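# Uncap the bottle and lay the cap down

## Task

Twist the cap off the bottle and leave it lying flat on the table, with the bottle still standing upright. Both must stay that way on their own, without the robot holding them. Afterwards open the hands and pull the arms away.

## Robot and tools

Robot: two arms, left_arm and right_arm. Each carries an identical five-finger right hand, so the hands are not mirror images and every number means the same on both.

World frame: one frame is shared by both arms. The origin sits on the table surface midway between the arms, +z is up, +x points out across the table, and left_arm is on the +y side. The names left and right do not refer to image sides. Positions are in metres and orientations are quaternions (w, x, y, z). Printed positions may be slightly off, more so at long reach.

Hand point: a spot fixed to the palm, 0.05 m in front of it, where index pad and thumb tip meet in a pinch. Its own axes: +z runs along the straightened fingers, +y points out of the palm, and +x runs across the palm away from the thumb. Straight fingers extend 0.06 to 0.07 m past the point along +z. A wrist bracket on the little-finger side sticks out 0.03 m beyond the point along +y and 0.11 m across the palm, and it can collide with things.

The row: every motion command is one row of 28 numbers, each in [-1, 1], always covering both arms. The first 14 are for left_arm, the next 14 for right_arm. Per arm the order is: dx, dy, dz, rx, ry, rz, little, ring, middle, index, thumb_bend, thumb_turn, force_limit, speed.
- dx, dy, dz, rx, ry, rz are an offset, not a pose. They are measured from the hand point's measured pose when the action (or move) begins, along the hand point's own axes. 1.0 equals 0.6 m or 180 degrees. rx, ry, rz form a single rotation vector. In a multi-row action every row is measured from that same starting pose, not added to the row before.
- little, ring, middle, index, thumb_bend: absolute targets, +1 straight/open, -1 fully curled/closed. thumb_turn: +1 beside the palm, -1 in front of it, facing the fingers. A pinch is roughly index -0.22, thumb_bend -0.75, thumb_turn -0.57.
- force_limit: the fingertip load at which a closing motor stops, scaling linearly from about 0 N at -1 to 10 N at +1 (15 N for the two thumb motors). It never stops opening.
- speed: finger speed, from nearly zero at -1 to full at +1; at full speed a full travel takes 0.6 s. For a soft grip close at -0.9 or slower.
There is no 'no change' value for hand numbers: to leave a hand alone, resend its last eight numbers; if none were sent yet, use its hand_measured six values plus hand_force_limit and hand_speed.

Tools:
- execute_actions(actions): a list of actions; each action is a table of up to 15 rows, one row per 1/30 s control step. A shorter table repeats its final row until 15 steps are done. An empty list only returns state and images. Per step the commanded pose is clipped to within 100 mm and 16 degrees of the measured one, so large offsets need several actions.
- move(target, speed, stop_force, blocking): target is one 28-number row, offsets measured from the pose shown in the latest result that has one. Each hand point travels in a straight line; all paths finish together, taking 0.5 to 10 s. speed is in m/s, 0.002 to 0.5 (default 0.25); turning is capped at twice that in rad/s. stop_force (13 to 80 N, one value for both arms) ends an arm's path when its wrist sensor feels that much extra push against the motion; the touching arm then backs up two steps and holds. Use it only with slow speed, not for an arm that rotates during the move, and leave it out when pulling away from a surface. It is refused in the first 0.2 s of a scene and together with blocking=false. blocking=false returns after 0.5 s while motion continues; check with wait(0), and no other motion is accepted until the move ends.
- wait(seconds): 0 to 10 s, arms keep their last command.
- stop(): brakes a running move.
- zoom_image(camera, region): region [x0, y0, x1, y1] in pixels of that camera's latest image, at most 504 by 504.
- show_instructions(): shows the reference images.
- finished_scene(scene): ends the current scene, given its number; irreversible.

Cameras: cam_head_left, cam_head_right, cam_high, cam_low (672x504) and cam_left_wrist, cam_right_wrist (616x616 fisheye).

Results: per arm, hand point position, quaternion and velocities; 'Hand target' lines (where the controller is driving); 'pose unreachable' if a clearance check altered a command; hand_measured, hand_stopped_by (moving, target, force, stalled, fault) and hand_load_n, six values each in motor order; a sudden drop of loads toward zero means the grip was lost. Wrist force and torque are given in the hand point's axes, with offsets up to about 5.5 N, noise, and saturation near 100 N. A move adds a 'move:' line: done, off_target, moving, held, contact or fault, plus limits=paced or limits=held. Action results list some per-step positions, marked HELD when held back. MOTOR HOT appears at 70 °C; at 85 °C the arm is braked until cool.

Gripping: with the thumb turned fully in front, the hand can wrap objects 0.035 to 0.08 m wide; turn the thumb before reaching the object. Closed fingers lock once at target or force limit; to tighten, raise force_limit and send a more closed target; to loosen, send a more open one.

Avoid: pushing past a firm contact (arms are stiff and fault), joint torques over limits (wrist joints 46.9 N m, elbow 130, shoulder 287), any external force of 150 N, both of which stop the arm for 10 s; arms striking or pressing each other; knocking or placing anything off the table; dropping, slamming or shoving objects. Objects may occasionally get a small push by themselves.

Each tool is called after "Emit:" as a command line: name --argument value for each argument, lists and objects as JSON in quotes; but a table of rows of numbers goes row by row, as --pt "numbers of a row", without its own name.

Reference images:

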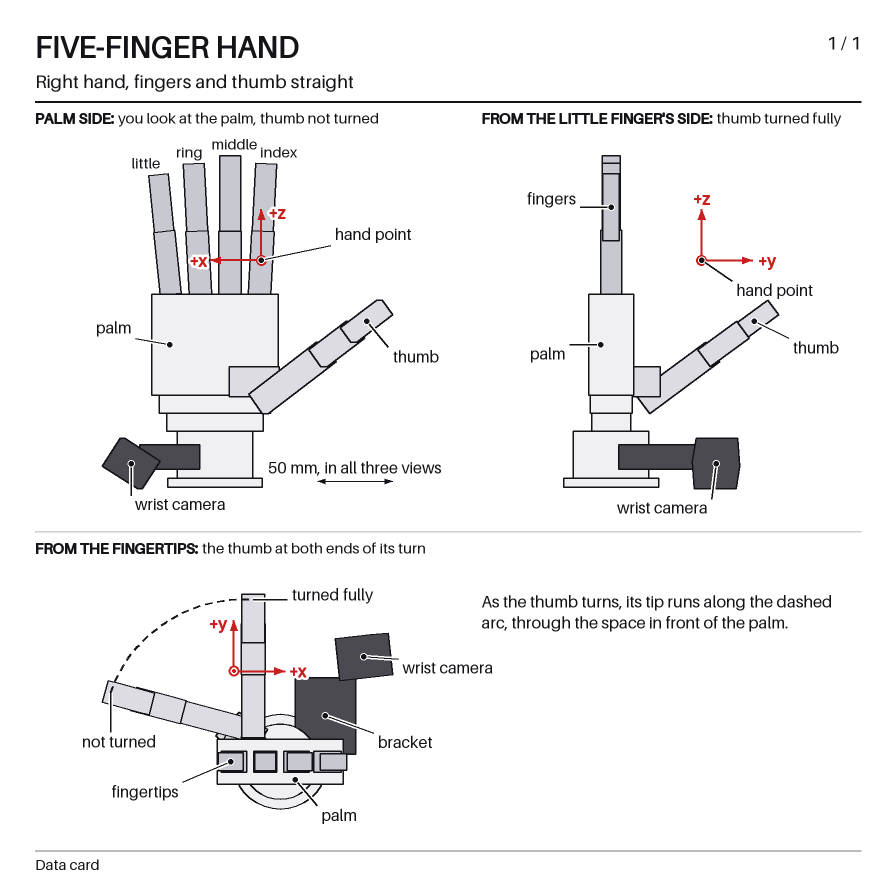

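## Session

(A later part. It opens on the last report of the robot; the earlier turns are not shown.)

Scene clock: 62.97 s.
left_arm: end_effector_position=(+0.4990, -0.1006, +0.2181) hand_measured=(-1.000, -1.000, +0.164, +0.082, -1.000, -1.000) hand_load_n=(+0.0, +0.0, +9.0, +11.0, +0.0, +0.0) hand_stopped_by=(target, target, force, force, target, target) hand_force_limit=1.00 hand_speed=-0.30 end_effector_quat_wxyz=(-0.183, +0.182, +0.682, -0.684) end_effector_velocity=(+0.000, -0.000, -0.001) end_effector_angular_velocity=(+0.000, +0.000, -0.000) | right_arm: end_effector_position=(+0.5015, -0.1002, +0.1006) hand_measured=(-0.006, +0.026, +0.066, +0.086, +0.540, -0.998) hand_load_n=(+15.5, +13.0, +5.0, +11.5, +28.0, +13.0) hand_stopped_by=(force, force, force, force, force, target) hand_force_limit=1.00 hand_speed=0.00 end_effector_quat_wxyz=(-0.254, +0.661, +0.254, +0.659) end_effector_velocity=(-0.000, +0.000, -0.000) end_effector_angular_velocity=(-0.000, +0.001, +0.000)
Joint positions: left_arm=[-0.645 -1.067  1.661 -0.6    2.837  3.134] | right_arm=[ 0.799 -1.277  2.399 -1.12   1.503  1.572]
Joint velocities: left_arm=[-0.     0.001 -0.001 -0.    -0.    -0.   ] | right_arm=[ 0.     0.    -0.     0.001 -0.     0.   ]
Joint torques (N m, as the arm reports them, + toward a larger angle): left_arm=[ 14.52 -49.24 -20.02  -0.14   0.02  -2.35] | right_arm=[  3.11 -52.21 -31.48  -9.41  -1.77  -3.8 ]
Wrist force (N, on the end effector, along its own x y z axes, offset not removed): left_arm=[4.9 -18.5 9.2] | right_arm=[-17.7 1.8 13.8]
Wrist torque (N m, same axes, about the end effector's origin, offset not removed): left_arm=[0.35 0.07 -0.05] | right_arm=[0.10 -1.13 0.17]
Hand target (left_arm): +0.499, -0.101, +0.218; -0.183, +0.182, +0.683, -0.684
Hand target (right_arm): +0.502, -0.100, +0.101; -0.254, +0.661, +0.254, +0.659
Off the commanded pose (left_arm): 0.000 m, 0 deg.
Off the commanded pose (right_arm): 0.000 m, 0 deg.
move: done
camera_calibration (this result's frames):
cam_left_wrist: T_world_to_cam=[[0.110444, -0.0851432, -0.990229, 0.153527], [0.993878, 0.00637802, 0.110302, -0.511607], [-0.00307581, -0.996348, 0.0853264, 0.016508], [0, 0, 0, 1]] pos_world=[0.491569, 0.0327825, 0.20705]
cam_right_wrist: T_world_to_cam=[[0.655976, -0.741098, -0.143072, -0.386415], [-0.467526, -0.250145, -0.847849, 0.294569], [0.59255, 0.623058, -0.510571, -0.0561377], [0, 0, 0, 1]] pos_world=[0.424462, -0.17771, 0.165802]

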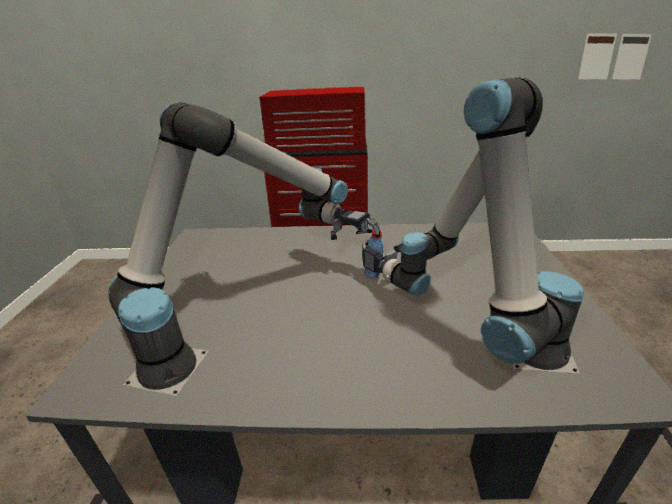

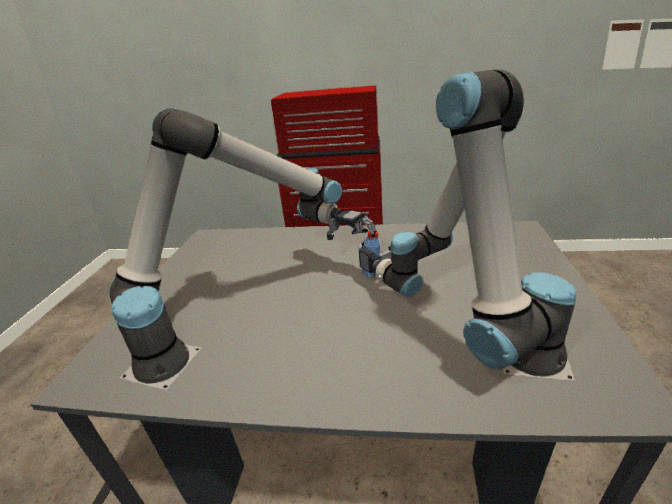

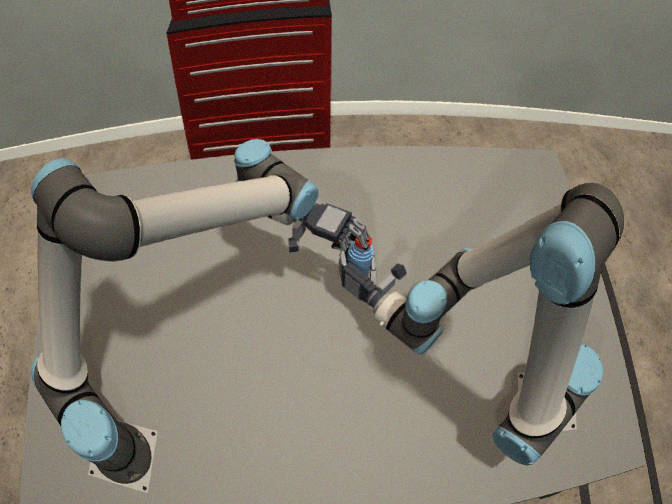

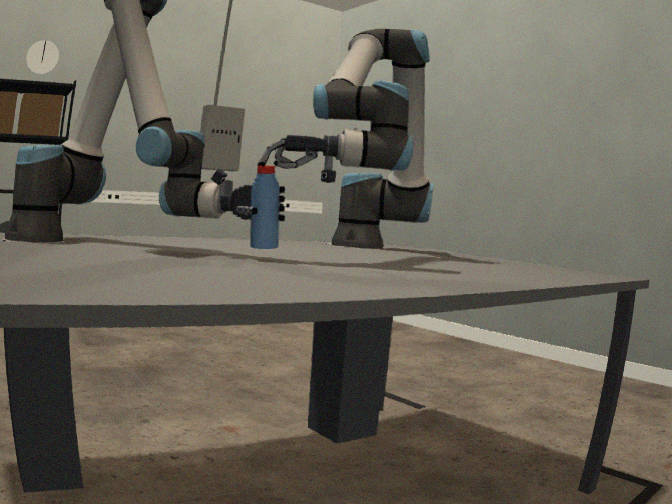

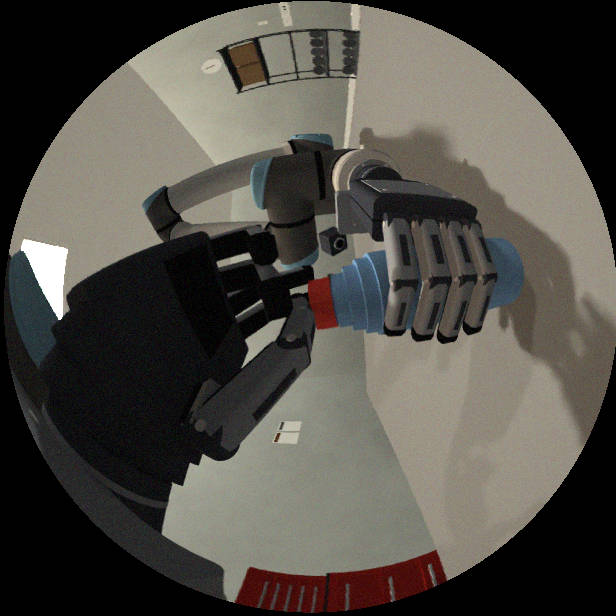

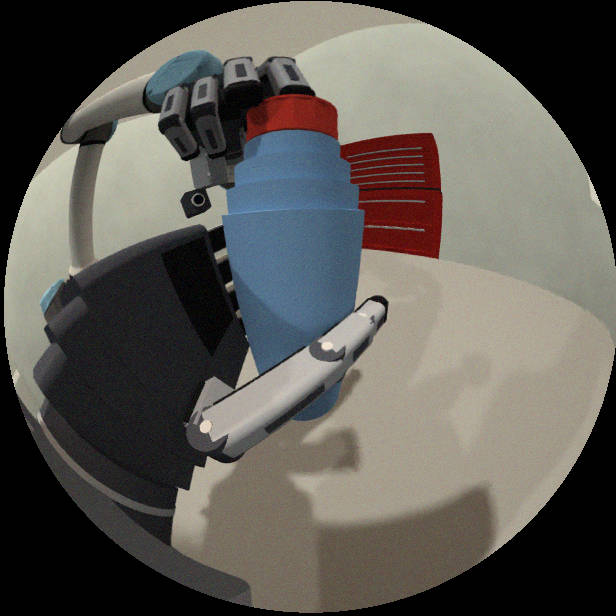

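Emit:
move --target '[0,-0.1,0.045,0,0,0,-1,-1,0.7,0.7,1,-1,1,0.3, 0,0,0,0,0,0,-0.9,-1,-1,-0.9,-0.9,-1,1,0]' --speed 0.1

Emit:
move --target '[0,0,0,-0.25,0,0,-1,-1,0.7,0.7,1,-1,1,0.3, 0,0,0,0,0,0,-0.9,-1,-1,-0.9,-0.9,-1,1,0]' --speed 0.3

Scene clock: 65.00 s.
left_arm: end_effector_position=(+0.4856, -0.1238, +0.2781) hand_measured=(-1.000, -1.000, +0.700, +0.700, +1.000, -1.000) hand_load_n=(+0.0, +0.0, +0.0, +0.0, +0.0, +0.0) hand_stopped_by=(target, target, target, target, target, target) hand_force_limit=1.00 hand_speed=0.30 end_effector_quat_wxyz=(-0.183, +0.182, +0.682, -0.684) end_effector_velocity=(-0.000, +0.000, +0.001) end_effector_angular_velocity=(-0.001, -0.001, -0.000) | right_arm: end_effector_position=(+0.5015, -0.1002, +0.1006) hand_measured=(-0.006, +0.026, +0.066, +0.086, +0.540, -0.998) hand_load_n=(+12.5, +10.5, +4.0, +11.0, +29.0, +14.0) hand_stopped_by=(force, force, force, force, force, target) hand_force_limit=1.00 hand_speed=0.00 end_effector_quat_wxyz=(-0.254, +0.661, +0.254, +0.659) end_effector_velocity=(-0.000, -0.000, -0.001) end_effector_angular_velocity=(-0.001, +0.001, -0.000)
Joint positions: left_arm=[-0.678 -1.114  1.612 -0.504  2.804  3.135] | right_arm=[ 0.799 -1.277  2.399 -1.12   1.503  1.572]
Joint velocities: left_arm=[-0.    -0.001  0.    -0.     0.    -0.   ] | right_arm=[-0.     0.001  0.     0.001 -0.    -0.   ]
Joint torques (N m, as the arm reports them, + toward a larger angle): left_arm=[-10.25 -78.97 -46.06   1.27  -2.52   1.68] | right_arm=[  1.69 -50.57 -29.96   1.95  -1.97  -4.24]
Wrist force (N, on the end effector, along its own x y z axes, offset not removed): left_arm=[-0.6 -0.7 -3.6] | right_arm=[-1.7 -1.1 -0.1]
Wrist torque (N m, same axes, about the end effector's origin, offset not removed): left_arm=[-0.10 0.18 0.00] | right_arm=[-0.30 0.11 0.03]
Hand target (left_arm): +0.486, -0.124, +0.278; -0.183, +0.182, +0.682, -0.684
Hand target (right_arm): +0.502, -0.100, +0.101; -0.254, +0.661, +0.254, +0.659
Off the commanded pose (left_arm): 0.000 m, 0 deg.
Off the commanded pose (right_arm): 0.000 m, 0 deg.
move: done
camera_calibration (this result's frames):
cam_left_wrist: T_world_to_cam=[[0.110437, -0.085149, -0.990229, 0.212471], [0.993878, 0.00637901, 0.110296, -0.504732], [-0.00307489, -0.996348, 0.0853323, -0.0118464], [0, 0, 0, 1]] pos_world=[0.478141, 0.0095082, 0.267075]
cam_right_wrist: T_world_to_cam=[[0.655975, -0.741098, -0.143073, -0.386415], [-0.467526, -0.250145, -0.847848, 0.294569], [0.59255, 0.623058, -0.510572, -0.0561375], [0, 0, 0, 1]] pos_world=[0.424462, -0.17771, 0.165802]

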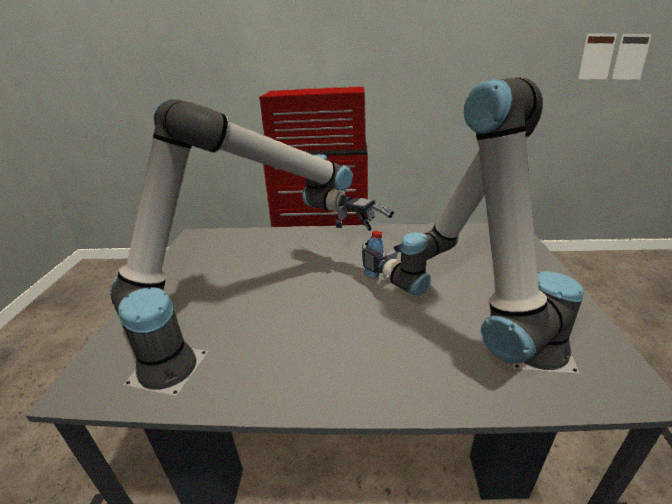

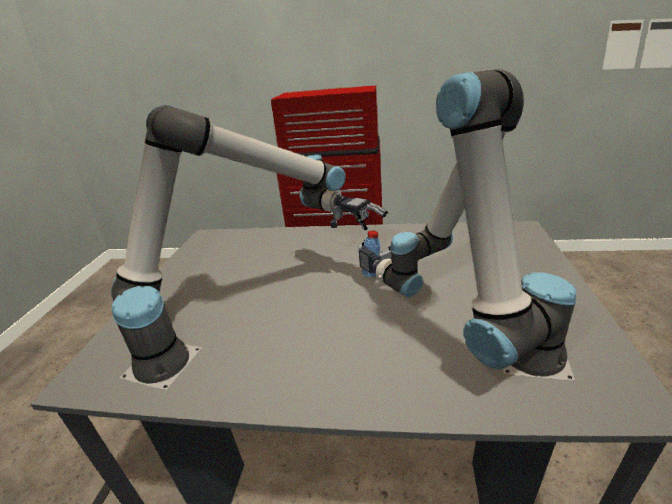

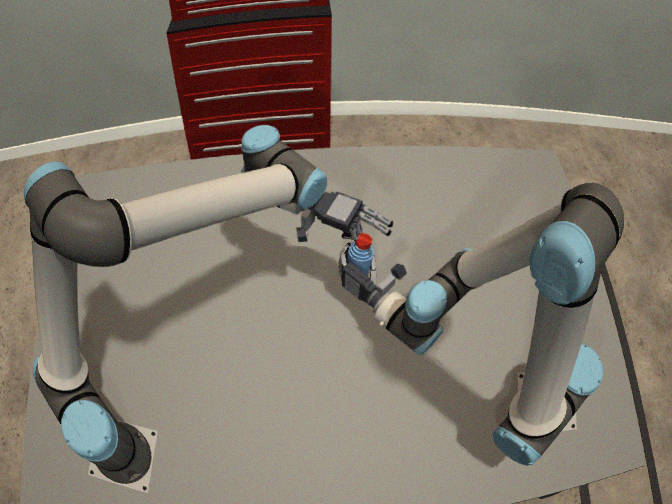

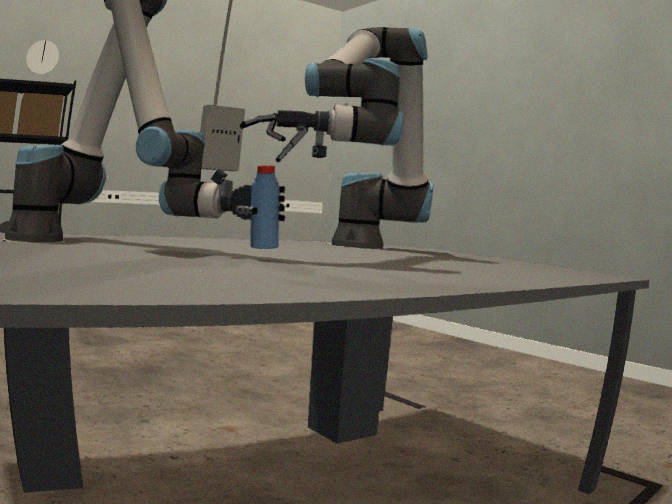

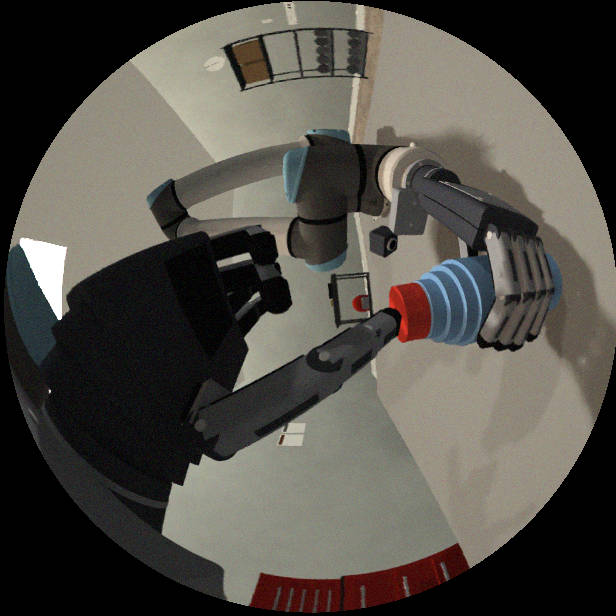

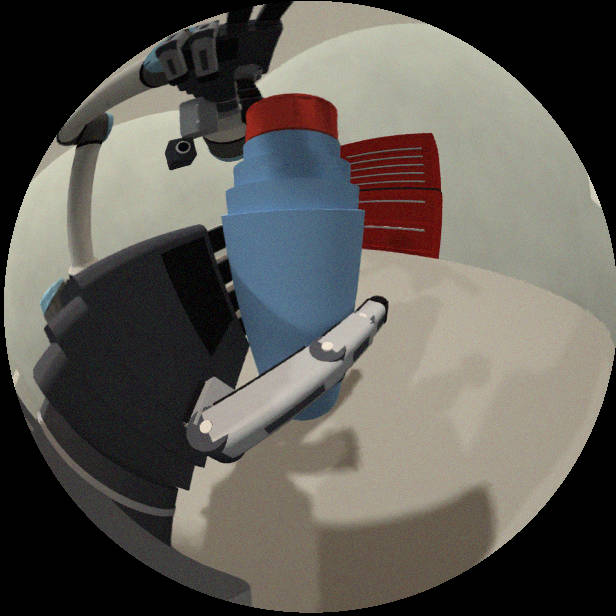

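Scene clock: 66.93 s.
left_arm: end_effector_position=(+0.4857, -0.1237, +0.2781) hand_measured=(-1.000, -1.000, +0.700, +0.700, +1.000, -1.000) hand_load_n=(+0.0, +0.0, +0.0, +0.0, +0.0, +0.0) hand_stopped_by=(target, target, target, target, target, target) hand_force_limit=1.00 hand_speed=0.30 end_effector_quat_wxyz=(-0.099, +0.238, +0.892, -0.371) end_effector_velocity=(+0.000, +0.000, -0.001) end_effector_angular_velocity=(+0.015, -0.003, -0.001) | right_arm: end_effector_position=(+0.5015, -0.1002, +0.1006) hand_measured=(-0.006, +0.026, +0.066, +0.086, +0.540, -0.998) hand_load_n=(+12.5, +10.5, +4.0, +11.0, +29.0, +14.0) hand_stopped_by=(force, force, force, force, force, target) hand_force_limit=1.00 hand_speed=0.00 end_effector_quat_wxyz=(-0.254, +0.661, +0.254, +0.659) end_effector_velocity=(-0.000, -0.000, -0.000) end_effector_angular_velocity=(-0.000, +0.000, +0.000)
Joint positions: left_arm=[-0.819 -0.968  1.19   0.914  2.252  4.077] | right_arm=[ 0.799 -1.277  2.399 -1.12   1.503  1.572]
Joint velocities: left_arm=[-0.003  0.005 -0.007  0.016 -0.01   0.004] | right_arm=[-0.    -0.     0.001  0.    -0.    -0.   ]
Joint torques (N m, as the arm reports them, + toward a larger angle): left_arm=[-10.18 -71.53 -47.84   4.89  -1.9    1.28] | right_arm=[  2.75 -50.81 -32.33   1.92  -1.87  -4.03]
Wrist force (N, on the end effector, along its own x y z axes, offset not removed): left_arm=[0.1 -2.6 -1.7] | right_arm=[-4.5 -3.7 -0.3]
Wrist torque (N m, same axes, about the end effector's origin, offset not removed): left_arm=[-0.45 0.11 0.06] | right_arm=[-0.80 0.74 -0.50]
Hand target (left_arm): +0.486, -0.124, +0.278; -0.099, +0.238, +0.892, -0.370
Hand target (right_arm): +0.502, -0.100, +0.101; -0.254, +0.661, +0.254, +0.659
Off the commanded pose (left_arm): 0.000 m, 0 deg.
Off the commanded pose (right_arm): 0.000 m, 0 deg.
move: done
camera_calibration (this result's frames):
cam_left_wrist: T_world_to_cam=[[0.462806, 0.525239, -0.714097, 0.040021], [0.881546, -0.187996, 0.433052, -0.564065], [0.0932089, -0.829928, -0.550028, 0.13886], [0, 0, 0, 1]] pos_world=[0.465784, -0.0118189, 0.349225]
cam_right_wrist: T_world_to_cam=[[0.655975, -0.741098, -0.143072, -0.386415], [-0.467526, -0.250145, -0.847849, 0.294569], [0.59255, 0.623058, -0.510571, -0.0561377], [0, 0, 0, 1]] pos_world=[0.424462, -0.17771, 0.165802]

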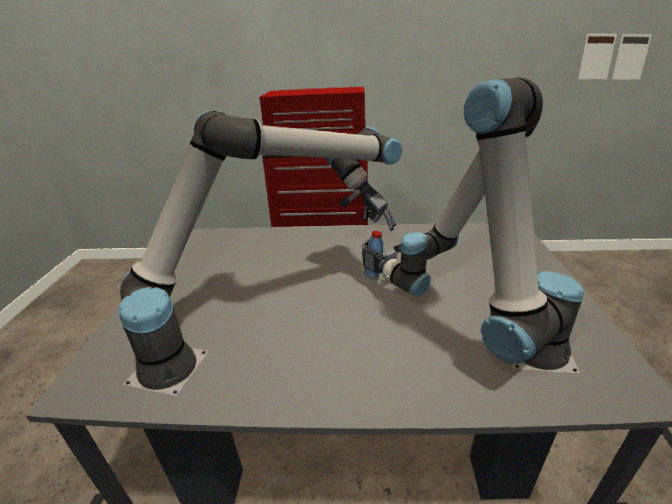

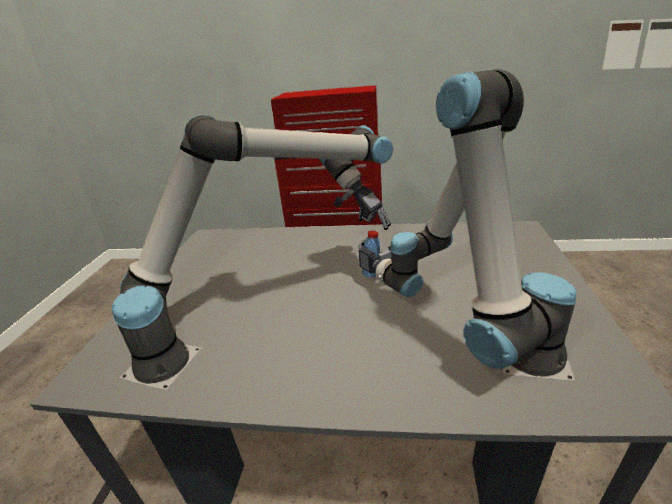

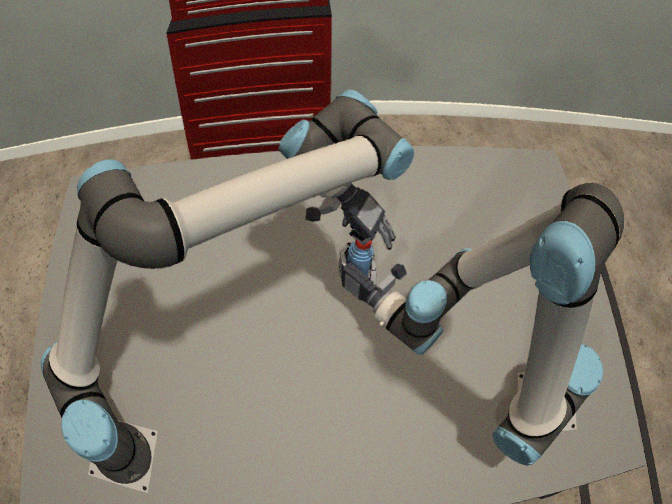

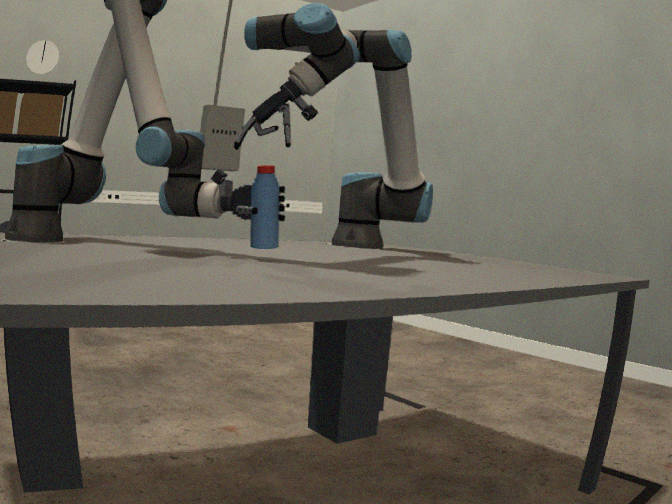

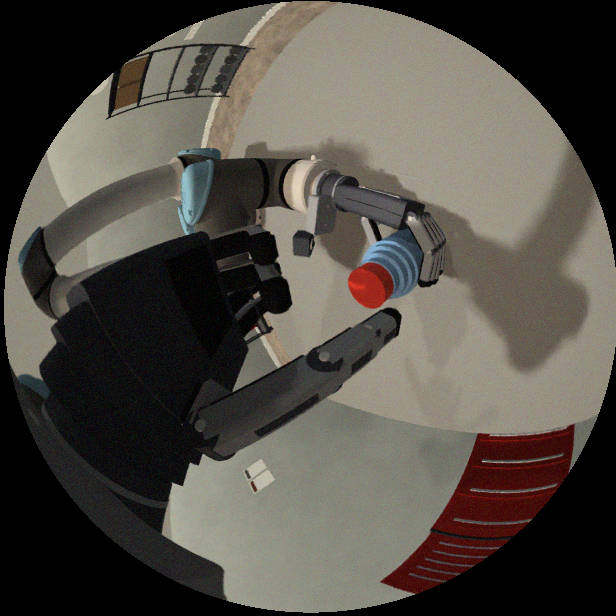

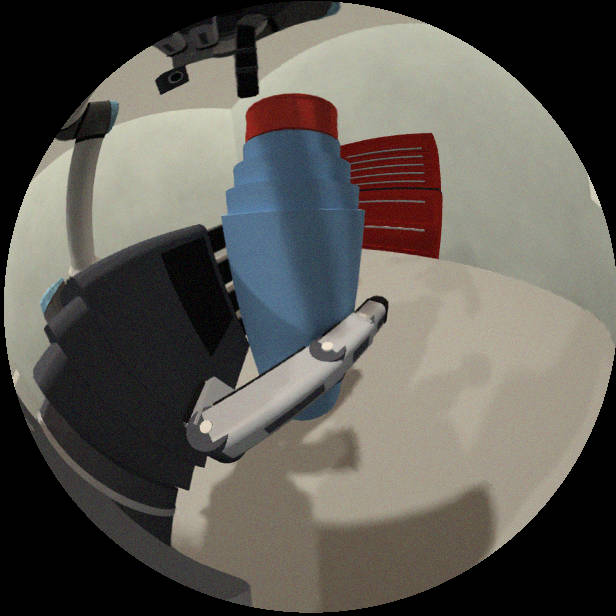

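Emit:
move --target '[0,0.068,0.068,0,0,0,-1,-1,0.4,0.4,0.6,-1,1,0.3, 0,0,0,0,0,0,-0.9,-1,-1,-0.9,-0.9,-1,1,0]' --speed 0.05 --stop_force 15

Emit:
move --target '[0,0,0,0,0,0,-1,-1,-1,-1,-1,-1,1,-0.3, 0,0,0,0,0,0,-0.9,-1,-1,-0.9,-0.9,-1,1,0]'

Scene clock: 68.73 s.
left_arm: end_effector_position=(+0.4856, -0.1239, +0.2208) hand_measured=(-1.000, -1.000, +0.400, +0.400, +0.600, -1.000) hand_load_n=(+0.0, +0.0, +0.0, +0.0, +0.0, +0.0) hand_stopped_by=(target, target, target, target, target, target) hand_force_limit=1.00 hand_speed=0.30 end_effector_quat_wxyz=(-0.099, +0.238, +0.892, -0.371) end_effector_velocity=(-0.000, -0.000, -0.004) end_effector_angular_velocity=(+0.002, +0.001, -0.000) | right_arm: end_effector_position=(+0.5015, -0.1002, +0.1006) hand_measured=(-0.006, +0.026, +0.066, +0.086, +0.540, -0.998) hand_load_n=(+12.5, +10.5, +4.0, +11.0, +29.0, +14.0) hand_stopped_by=(force, force, force, force, force, target) hand_force_limit=1.00 hand_speed=0.00 end_effector_quat_wxyz=(-0.254, +0.661, +0.254, +0.659) end_effector_velocity=(-0.000, -0.000, -0.000) end_effector_angular_velocity=(-0.001, +0.001, -0.000)
Joint positions: left_arm=[-0.819 -0.942  1.251  0.827  2.252  4.077] | right_arm=[ 0.799 -1.277  2.399 -1.12   1.503  1.572]
Joint velocities: left_arm=[-0.     0.003  0.003 -0.004  0.    -0.   ] | right_arm=[-0.  0.  0.  0.  0. -0.]
Joint torques (N m, as the arm reports them, + toward a larger angle): left_arm=[ 10.9  -73.35 -29.65   0.85   3.44  -2.22] | right_arm=[  5.25 -52.92 -30.79   1.99  -1.44  -3.93]
Wrist force (N, on the end effector, along its own x y z axes, offset not removed): left_arm=[-1.2 2.0 -3.3] | right_arm=[1.0 2.2 -2.8]
Wrist torque (N m, same axes, about the end effector's origin, offset not removed): left_arm=[0.33 0.33 -0.09] | right_arm=[0.32 -0.07 0.46]
Hand target (left_arm): +0.486, -0.124, +0.220; -0.099, +0.238, +0.892, -0.371
Hand target (right_arm): +0.502, -0.100, +0.101; -0.254, +0.661, +0.254, +0.659
Off the commanded pose (left_arm): 0.000 m, 0 deg.
Off the commanded pose (right_arm): 0.000 m, 0 deg.
move: done
camera_calibration (this result's frames):
cam_left_wrist: T_world_to_cam=[[0.462814, 0.525244, -0.714088, -0.000820399], [0.881543, -0.18802, 0.433048, -0.539169], [0.093193, -0.82992, -0.550043, 0.107167], [0, 0, 0, 1]] pos_world=[0.465693, -0.0120035, 0.291846]
cam_right_wrist: T_world_to_cam=[[0.655975, -0.741098, -0.143072, -0.386415], [-0.467526, -0.250145, -0.847848, 0.294569], [0.59255, 0.623058, -0.510571, -0.0561376], [0, 0, 0, 1]] pos_world=[0.424462, -0.17771, 0.165802]

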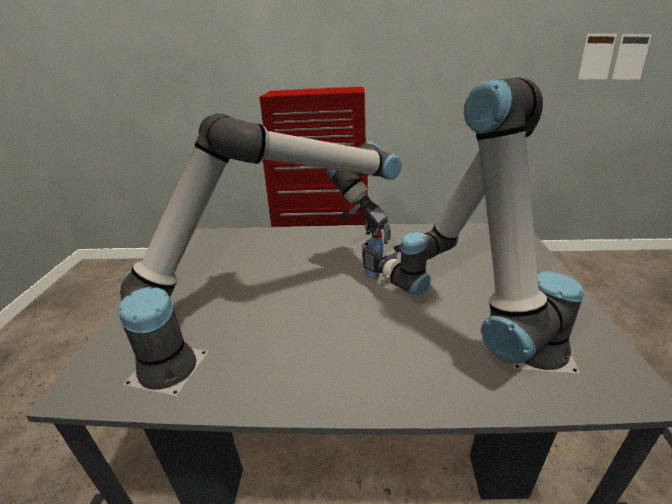

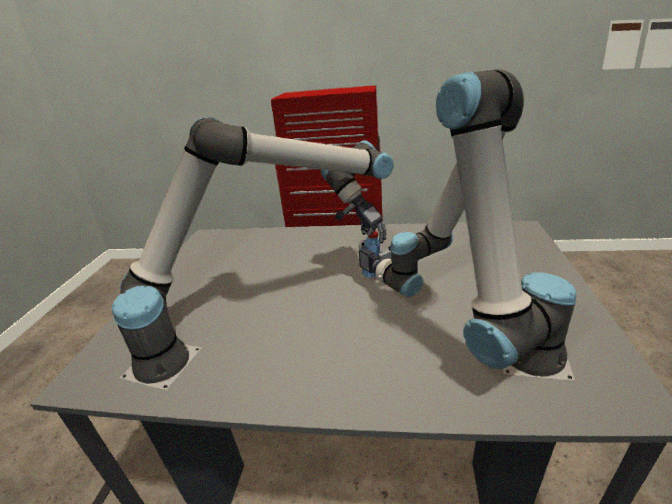

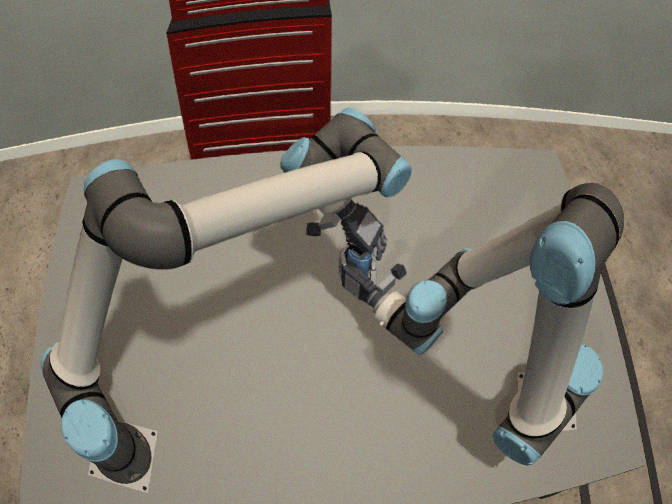

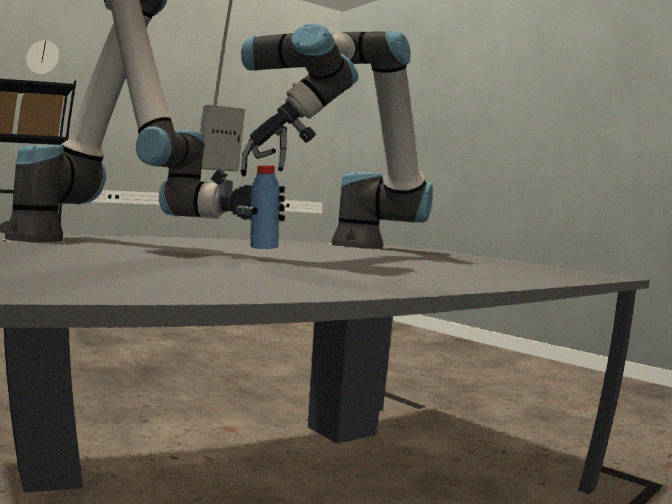

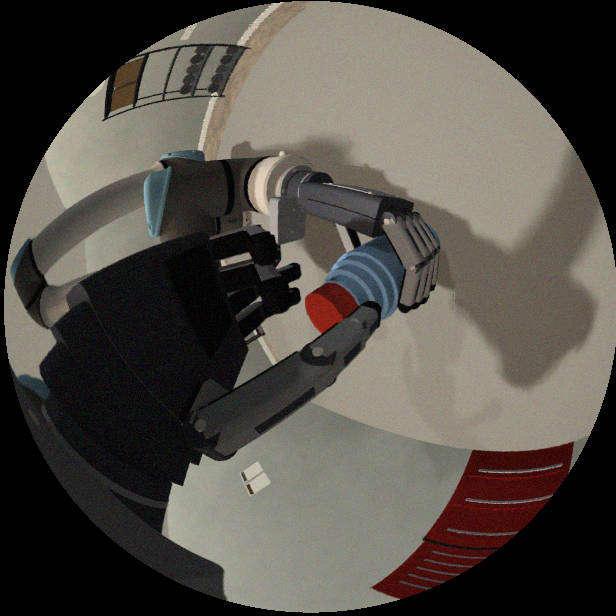

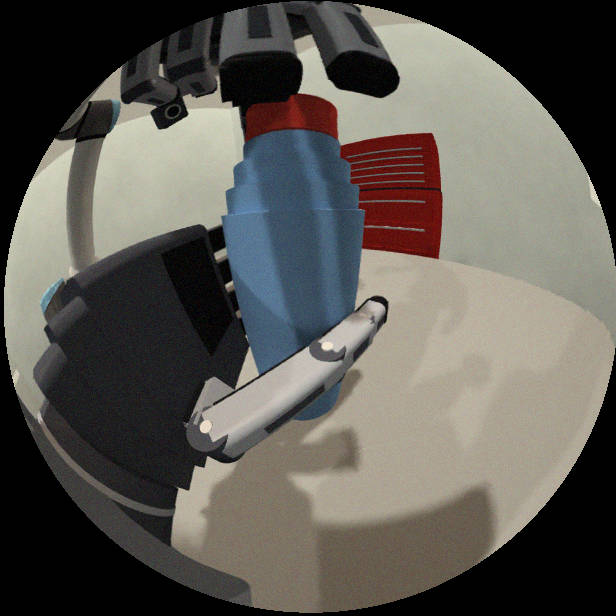

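Scene clock: 69.53 s.
left_arm: end_effector_position=(+0.4855, -0.1239, +0.2207) hand_measured=(-1.000, -1.000, -0.056, -0.008, +0.260, -1.000) hand_load_n=(+0.0, +0.0, +12.5, +12.0, +14.0, -1.0) hand_stopped_by=(target, target, force, force, force, target) hand_force_limit=1.00 hand_speed=-0.30 end_effector_quat_wxyz=(-0.099, +0.238, +0.892, -0.371) end_effector_velocity=(+0.000, +0.001, -0.000) end_effector_angular_velocity=(+0.000, -0.000, +0.000) | right_arm: end_effector_position=(+0.5016, -0.1002, +0.1007) hand_measured=(-0.004, +0.026, +0.066, +0.086, +0.540, -1.000) hand_load_n=(+18.5, +14.5, +4.5, +10.0, +28.0, +8.5) hand_stopped_by=(force, force, force, force, force, target) hand_force_limit=1.00 hand_speed=0.00 end_effector_quat_wxyz=(-0.254, +0.661, +0.254, +0.659) end_effector_velocity=(-0.000, +0.000, +0.001) end_effector_angular_velocity=(+0.001, -0.002, +0.000)
Joint positions: left_arm=[-0.819 -0.942  1.251  0.827  2.252  4.077] | right_arm=[ 0.799 -1.277  2.399 -1.12   1.503  1.572]
Joint velocities: left_arm=[ 0.    -0.     0.001 -0.    -0.     0.   ] | right_arm=[ 0.    -0.001  0.    -0.002 -0.    -0.   ]
Joint torques (N m, as the arm reports them, + toward a larger angle): left_arm=[ 12.71 -90.67 -44.56   4.99  -4.91  -1.6 ] | right_arm=[  2.85 -52.13 -19.71   1.67  -1.59  -2.8 ]
Wrist force (N, on the end effector, along its own x y z axes, offset not removed): left_arm=[3.8 -6.6 5.5] | right_arm=[6.2 1.1 14.6]
Wrist torque (N m, same axes, about the end effector's origin, offset not removed): left_arm=[0.74 0.14 -0.12] | right_arm=[0.00 -2.02 0.26]
Hand target (left_arm): +0.486, -0.124, +0.221; -0.099, +0.238, +0.892, -0.371
Hand target (right_arm): +0.502, -0.100, +0.101; -0.254, +0.661, +0.254, +0.659
Off the commanded pose (left_arm): 0.000 m, 0 deg.
Off the commanded pose (right_arm): 0.000 m, 0 deg.
move: done
camera_calibration (this result's frames):
cam_left_wrist: T_world_to_cam=[[0.462709, 0.525177, -0.714206, -0.000768342], [0.881618, -0.188079, 0.43287, -0.53909], [0.0930065, -0.829949, -0.550031, 0.107222], [0, 0, 0, 1]] pos_world=[0.465654, -0.0119992, 0.291782]
cam_right_wrist: T_world_to_cam=[[0.655987, -0.741092, -0.143053, -0.386419], [-0.467458, -0.250107, -0.847897, 0.294615], [0.592591, 0.623081, -0.510496, -0.0561898], [0, 0, 0, 1]] pos_world=[0.424504, -0.177676, 0.16584]

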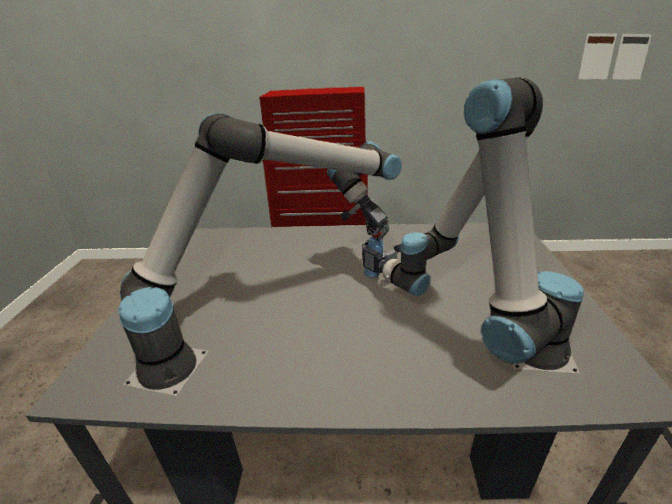

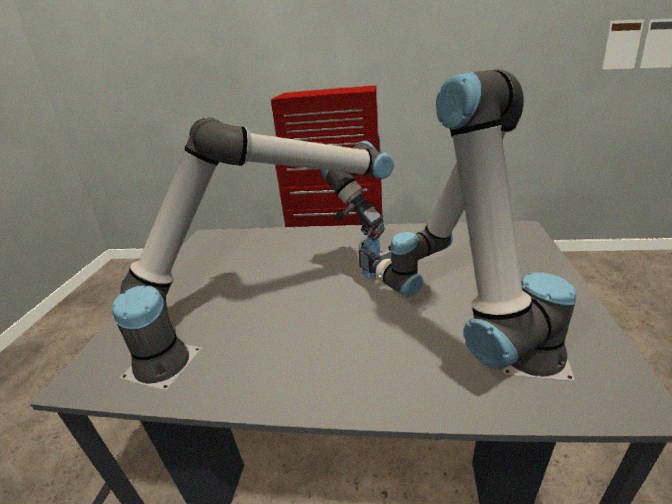

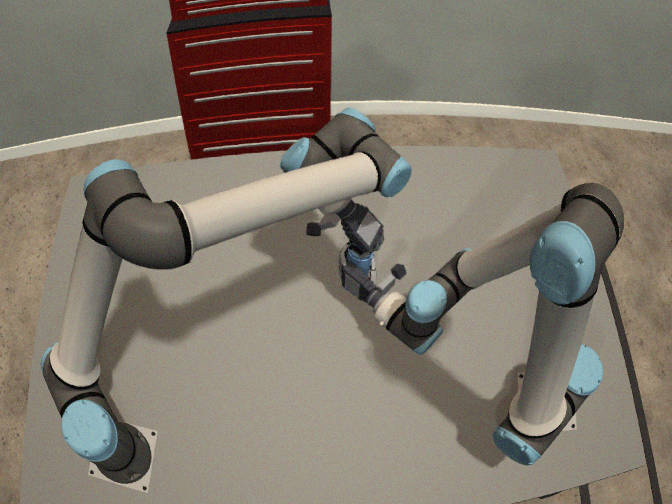

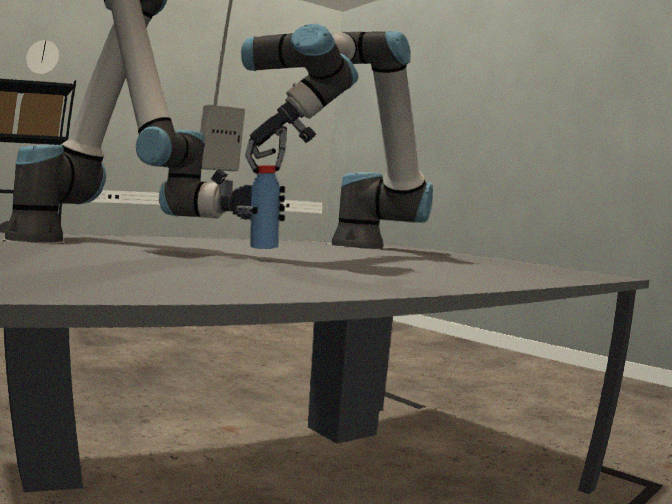

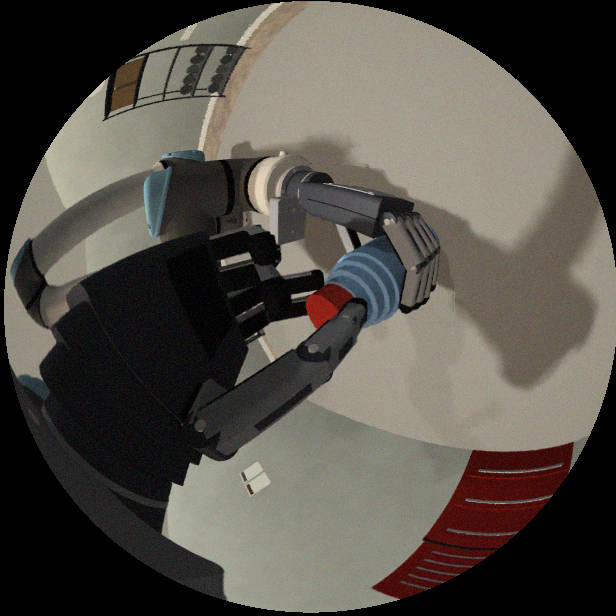

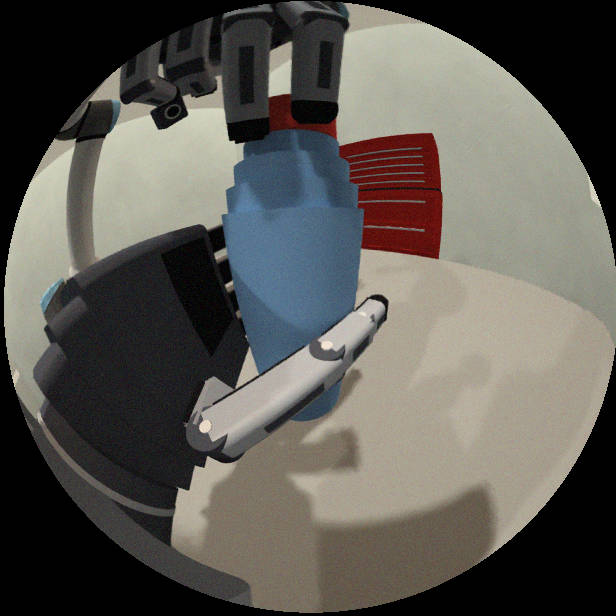

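Emit:
move --target '[0,0,0,0,-0.393,-0.393,-1,-1,-1,-1,-1,-1,1,-0.3, 0,0,0,0,0,0,-0.9,-1,-1,-0.9,-0.9,-1,1,0]' --speed 0.3

Scene clock: 73.20 s.
left_arm: end_effector_position=(+0.4856, -0.1239, +0.2208) hand_measured=(-1.000, -1.000, -0.058, -0.010, +0.252, -1.000) hand_load_n=(+0.0, +0.0, +0.0, +2.0, +0.0, +0.0) hand_stopped_by=(target, target, force, force, force, target) hand_force_limit=1.00 hand_speed=-0.30 end_effector_quat_wxyz=(+0.218, -0.531, +0.756, -0.315) end_effector_velocity=(-0.001, +0.000, -0.000) end_effector_angular_velocity=(+0.003, +0.003, +0.013) | right_arm: end_effector_position=(+0.5016, -0.1002, +0.1007) hand_measured=(+0.000, +0.026, +0.066, +0.086, +0.540, -1.000) hand_load_n=(+4.0, +8.0, +4.0, +12.0, +22.0, +3.5) hand_stopped_by=(force, force, force, force, force, target) hand_force_limit=1.00 hand_speed=0.00 end_effector_quat_wxyz=(-0.254, +0.661, +0.254, +0.659) end_effector_velocity=(-0.000, -0.000, -0.001) end_effector_angular_velocity=(-0.001, +0.002, +0.000)
Joint positions: left_arm=[-1.109 -0.99   1.309  0.717  0.964  2.368] | right_arm=[ 0.799 -1.277  2.399 -1.12   1.503  1.572]
Joint velocities: left_arm=[-0.001  0.005 -0.006  0.014 -0.006 -0.016] | right_arm=[-0.     0.001  0.     0.001 -0.    -0.   ]
Joint torques (N m, as the arm reports them, + toward a larger angle): left_arm=[-12.38 -68.26 -44.29   4.8   -3.23  -2.1 ] | right_arm=[  4.35 -48.15 -17.45  -0.92   3.15  -2.55]
Wrist force (N, on the end effector, along its own x y z axes, offset not removed): left_arm=[-0.4 -0.5 0.5] | right_arm=[0.8 -0.7 -0.2]
Wrist torque (N m, same axes, about the end effector's origin, offset not removed): left_arm=[0.35 0.38 0.16] | right_arm=[0.17 -0.23 -0.08]
Hand target (left_arm): +0.486, -0.124, +0.221; +0.218, -0.531, +0.756, -0.314
Hand target (right_arm): +0.502, -0.100, +0.101; -0.254, +0.661, +0.254, +0.659
Off the commanded pose (left_arm): 0.000 m, 0 deg.
Off the commanded pose (right_arm): 0.000 m, 0 deg.
move: done
camera_calibration (this result's frames):
cam_left_wrist: T_world_to_cam=[[-0.600182, 0.362881, -0.712811, 0.49504], [0.0347438, 0.902152, 0.430018, 0.00772805], [0.799109, 0.233323, -0.554063, -0.102984], [0, 0, 0, 1]] pos_world=[0.379141, -0.162584, 0.292487]
cam_right_wrist: T_world_to_cam=[[0.655963, -0.741112, -0.143054, -0.386418], [-0.467472, -0.250098, -0.847892, 0.29462], [0.592606, 0.62306, -0.510505, -0.056196], [0, 0, 0, 1]] pos_world=[0.424505, -0.177682, 0.165839]

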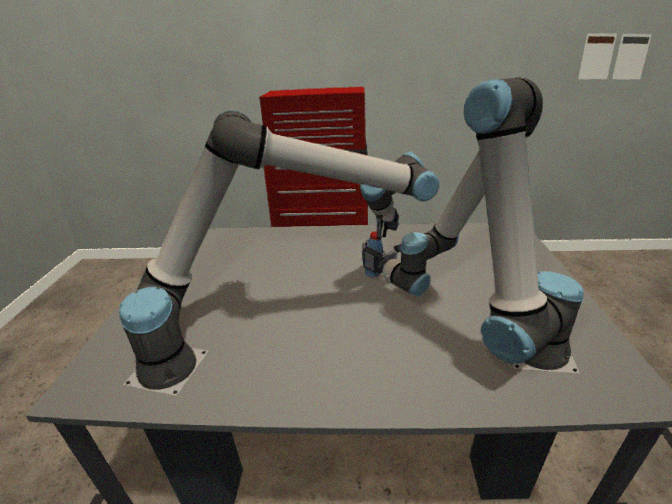

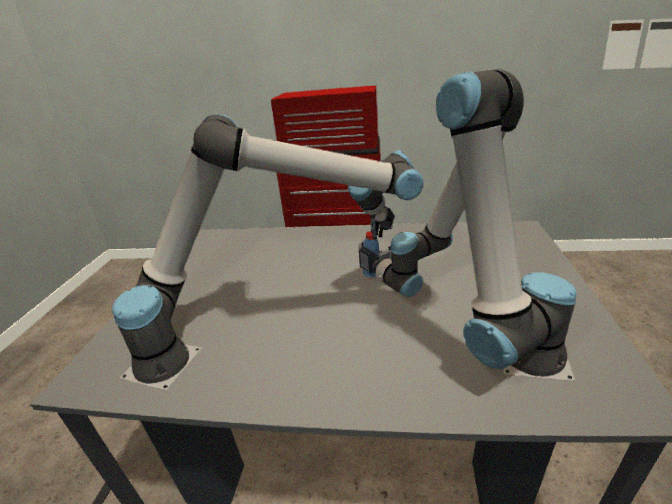

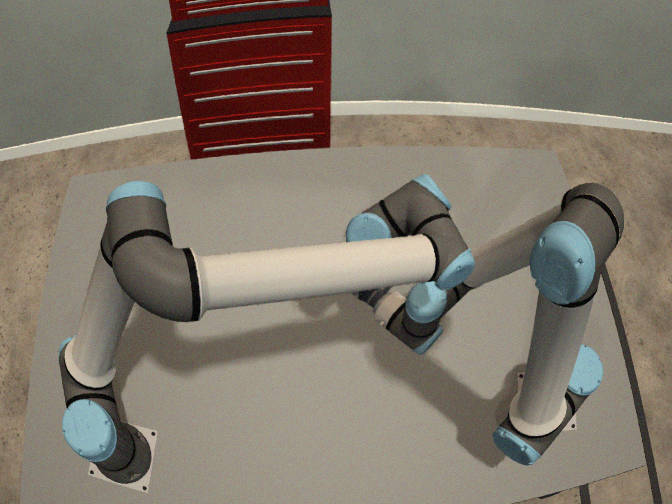

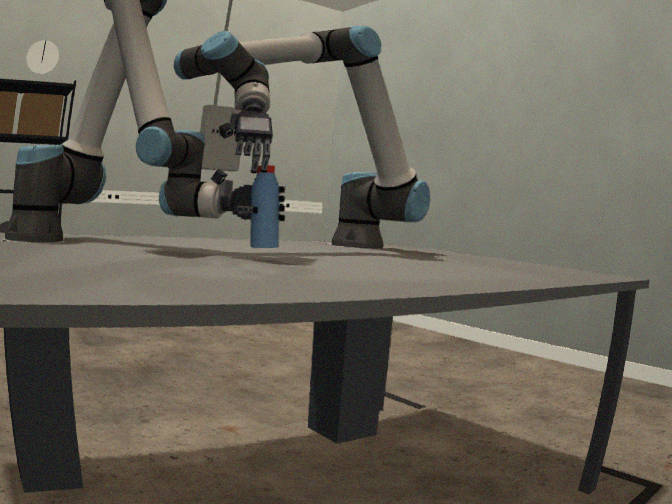

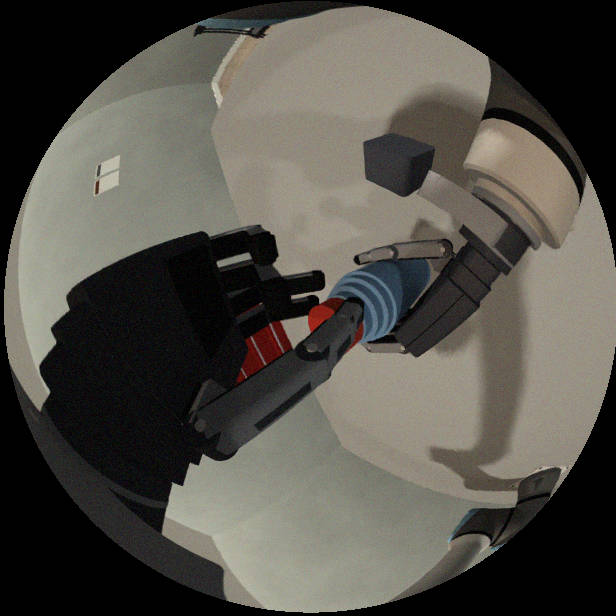

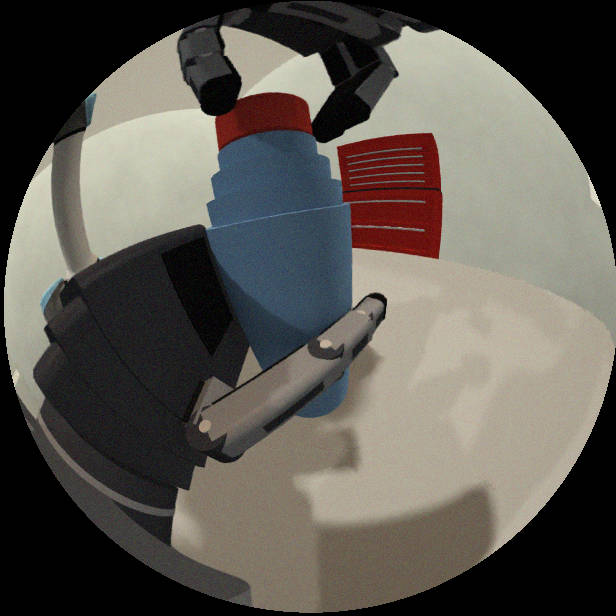

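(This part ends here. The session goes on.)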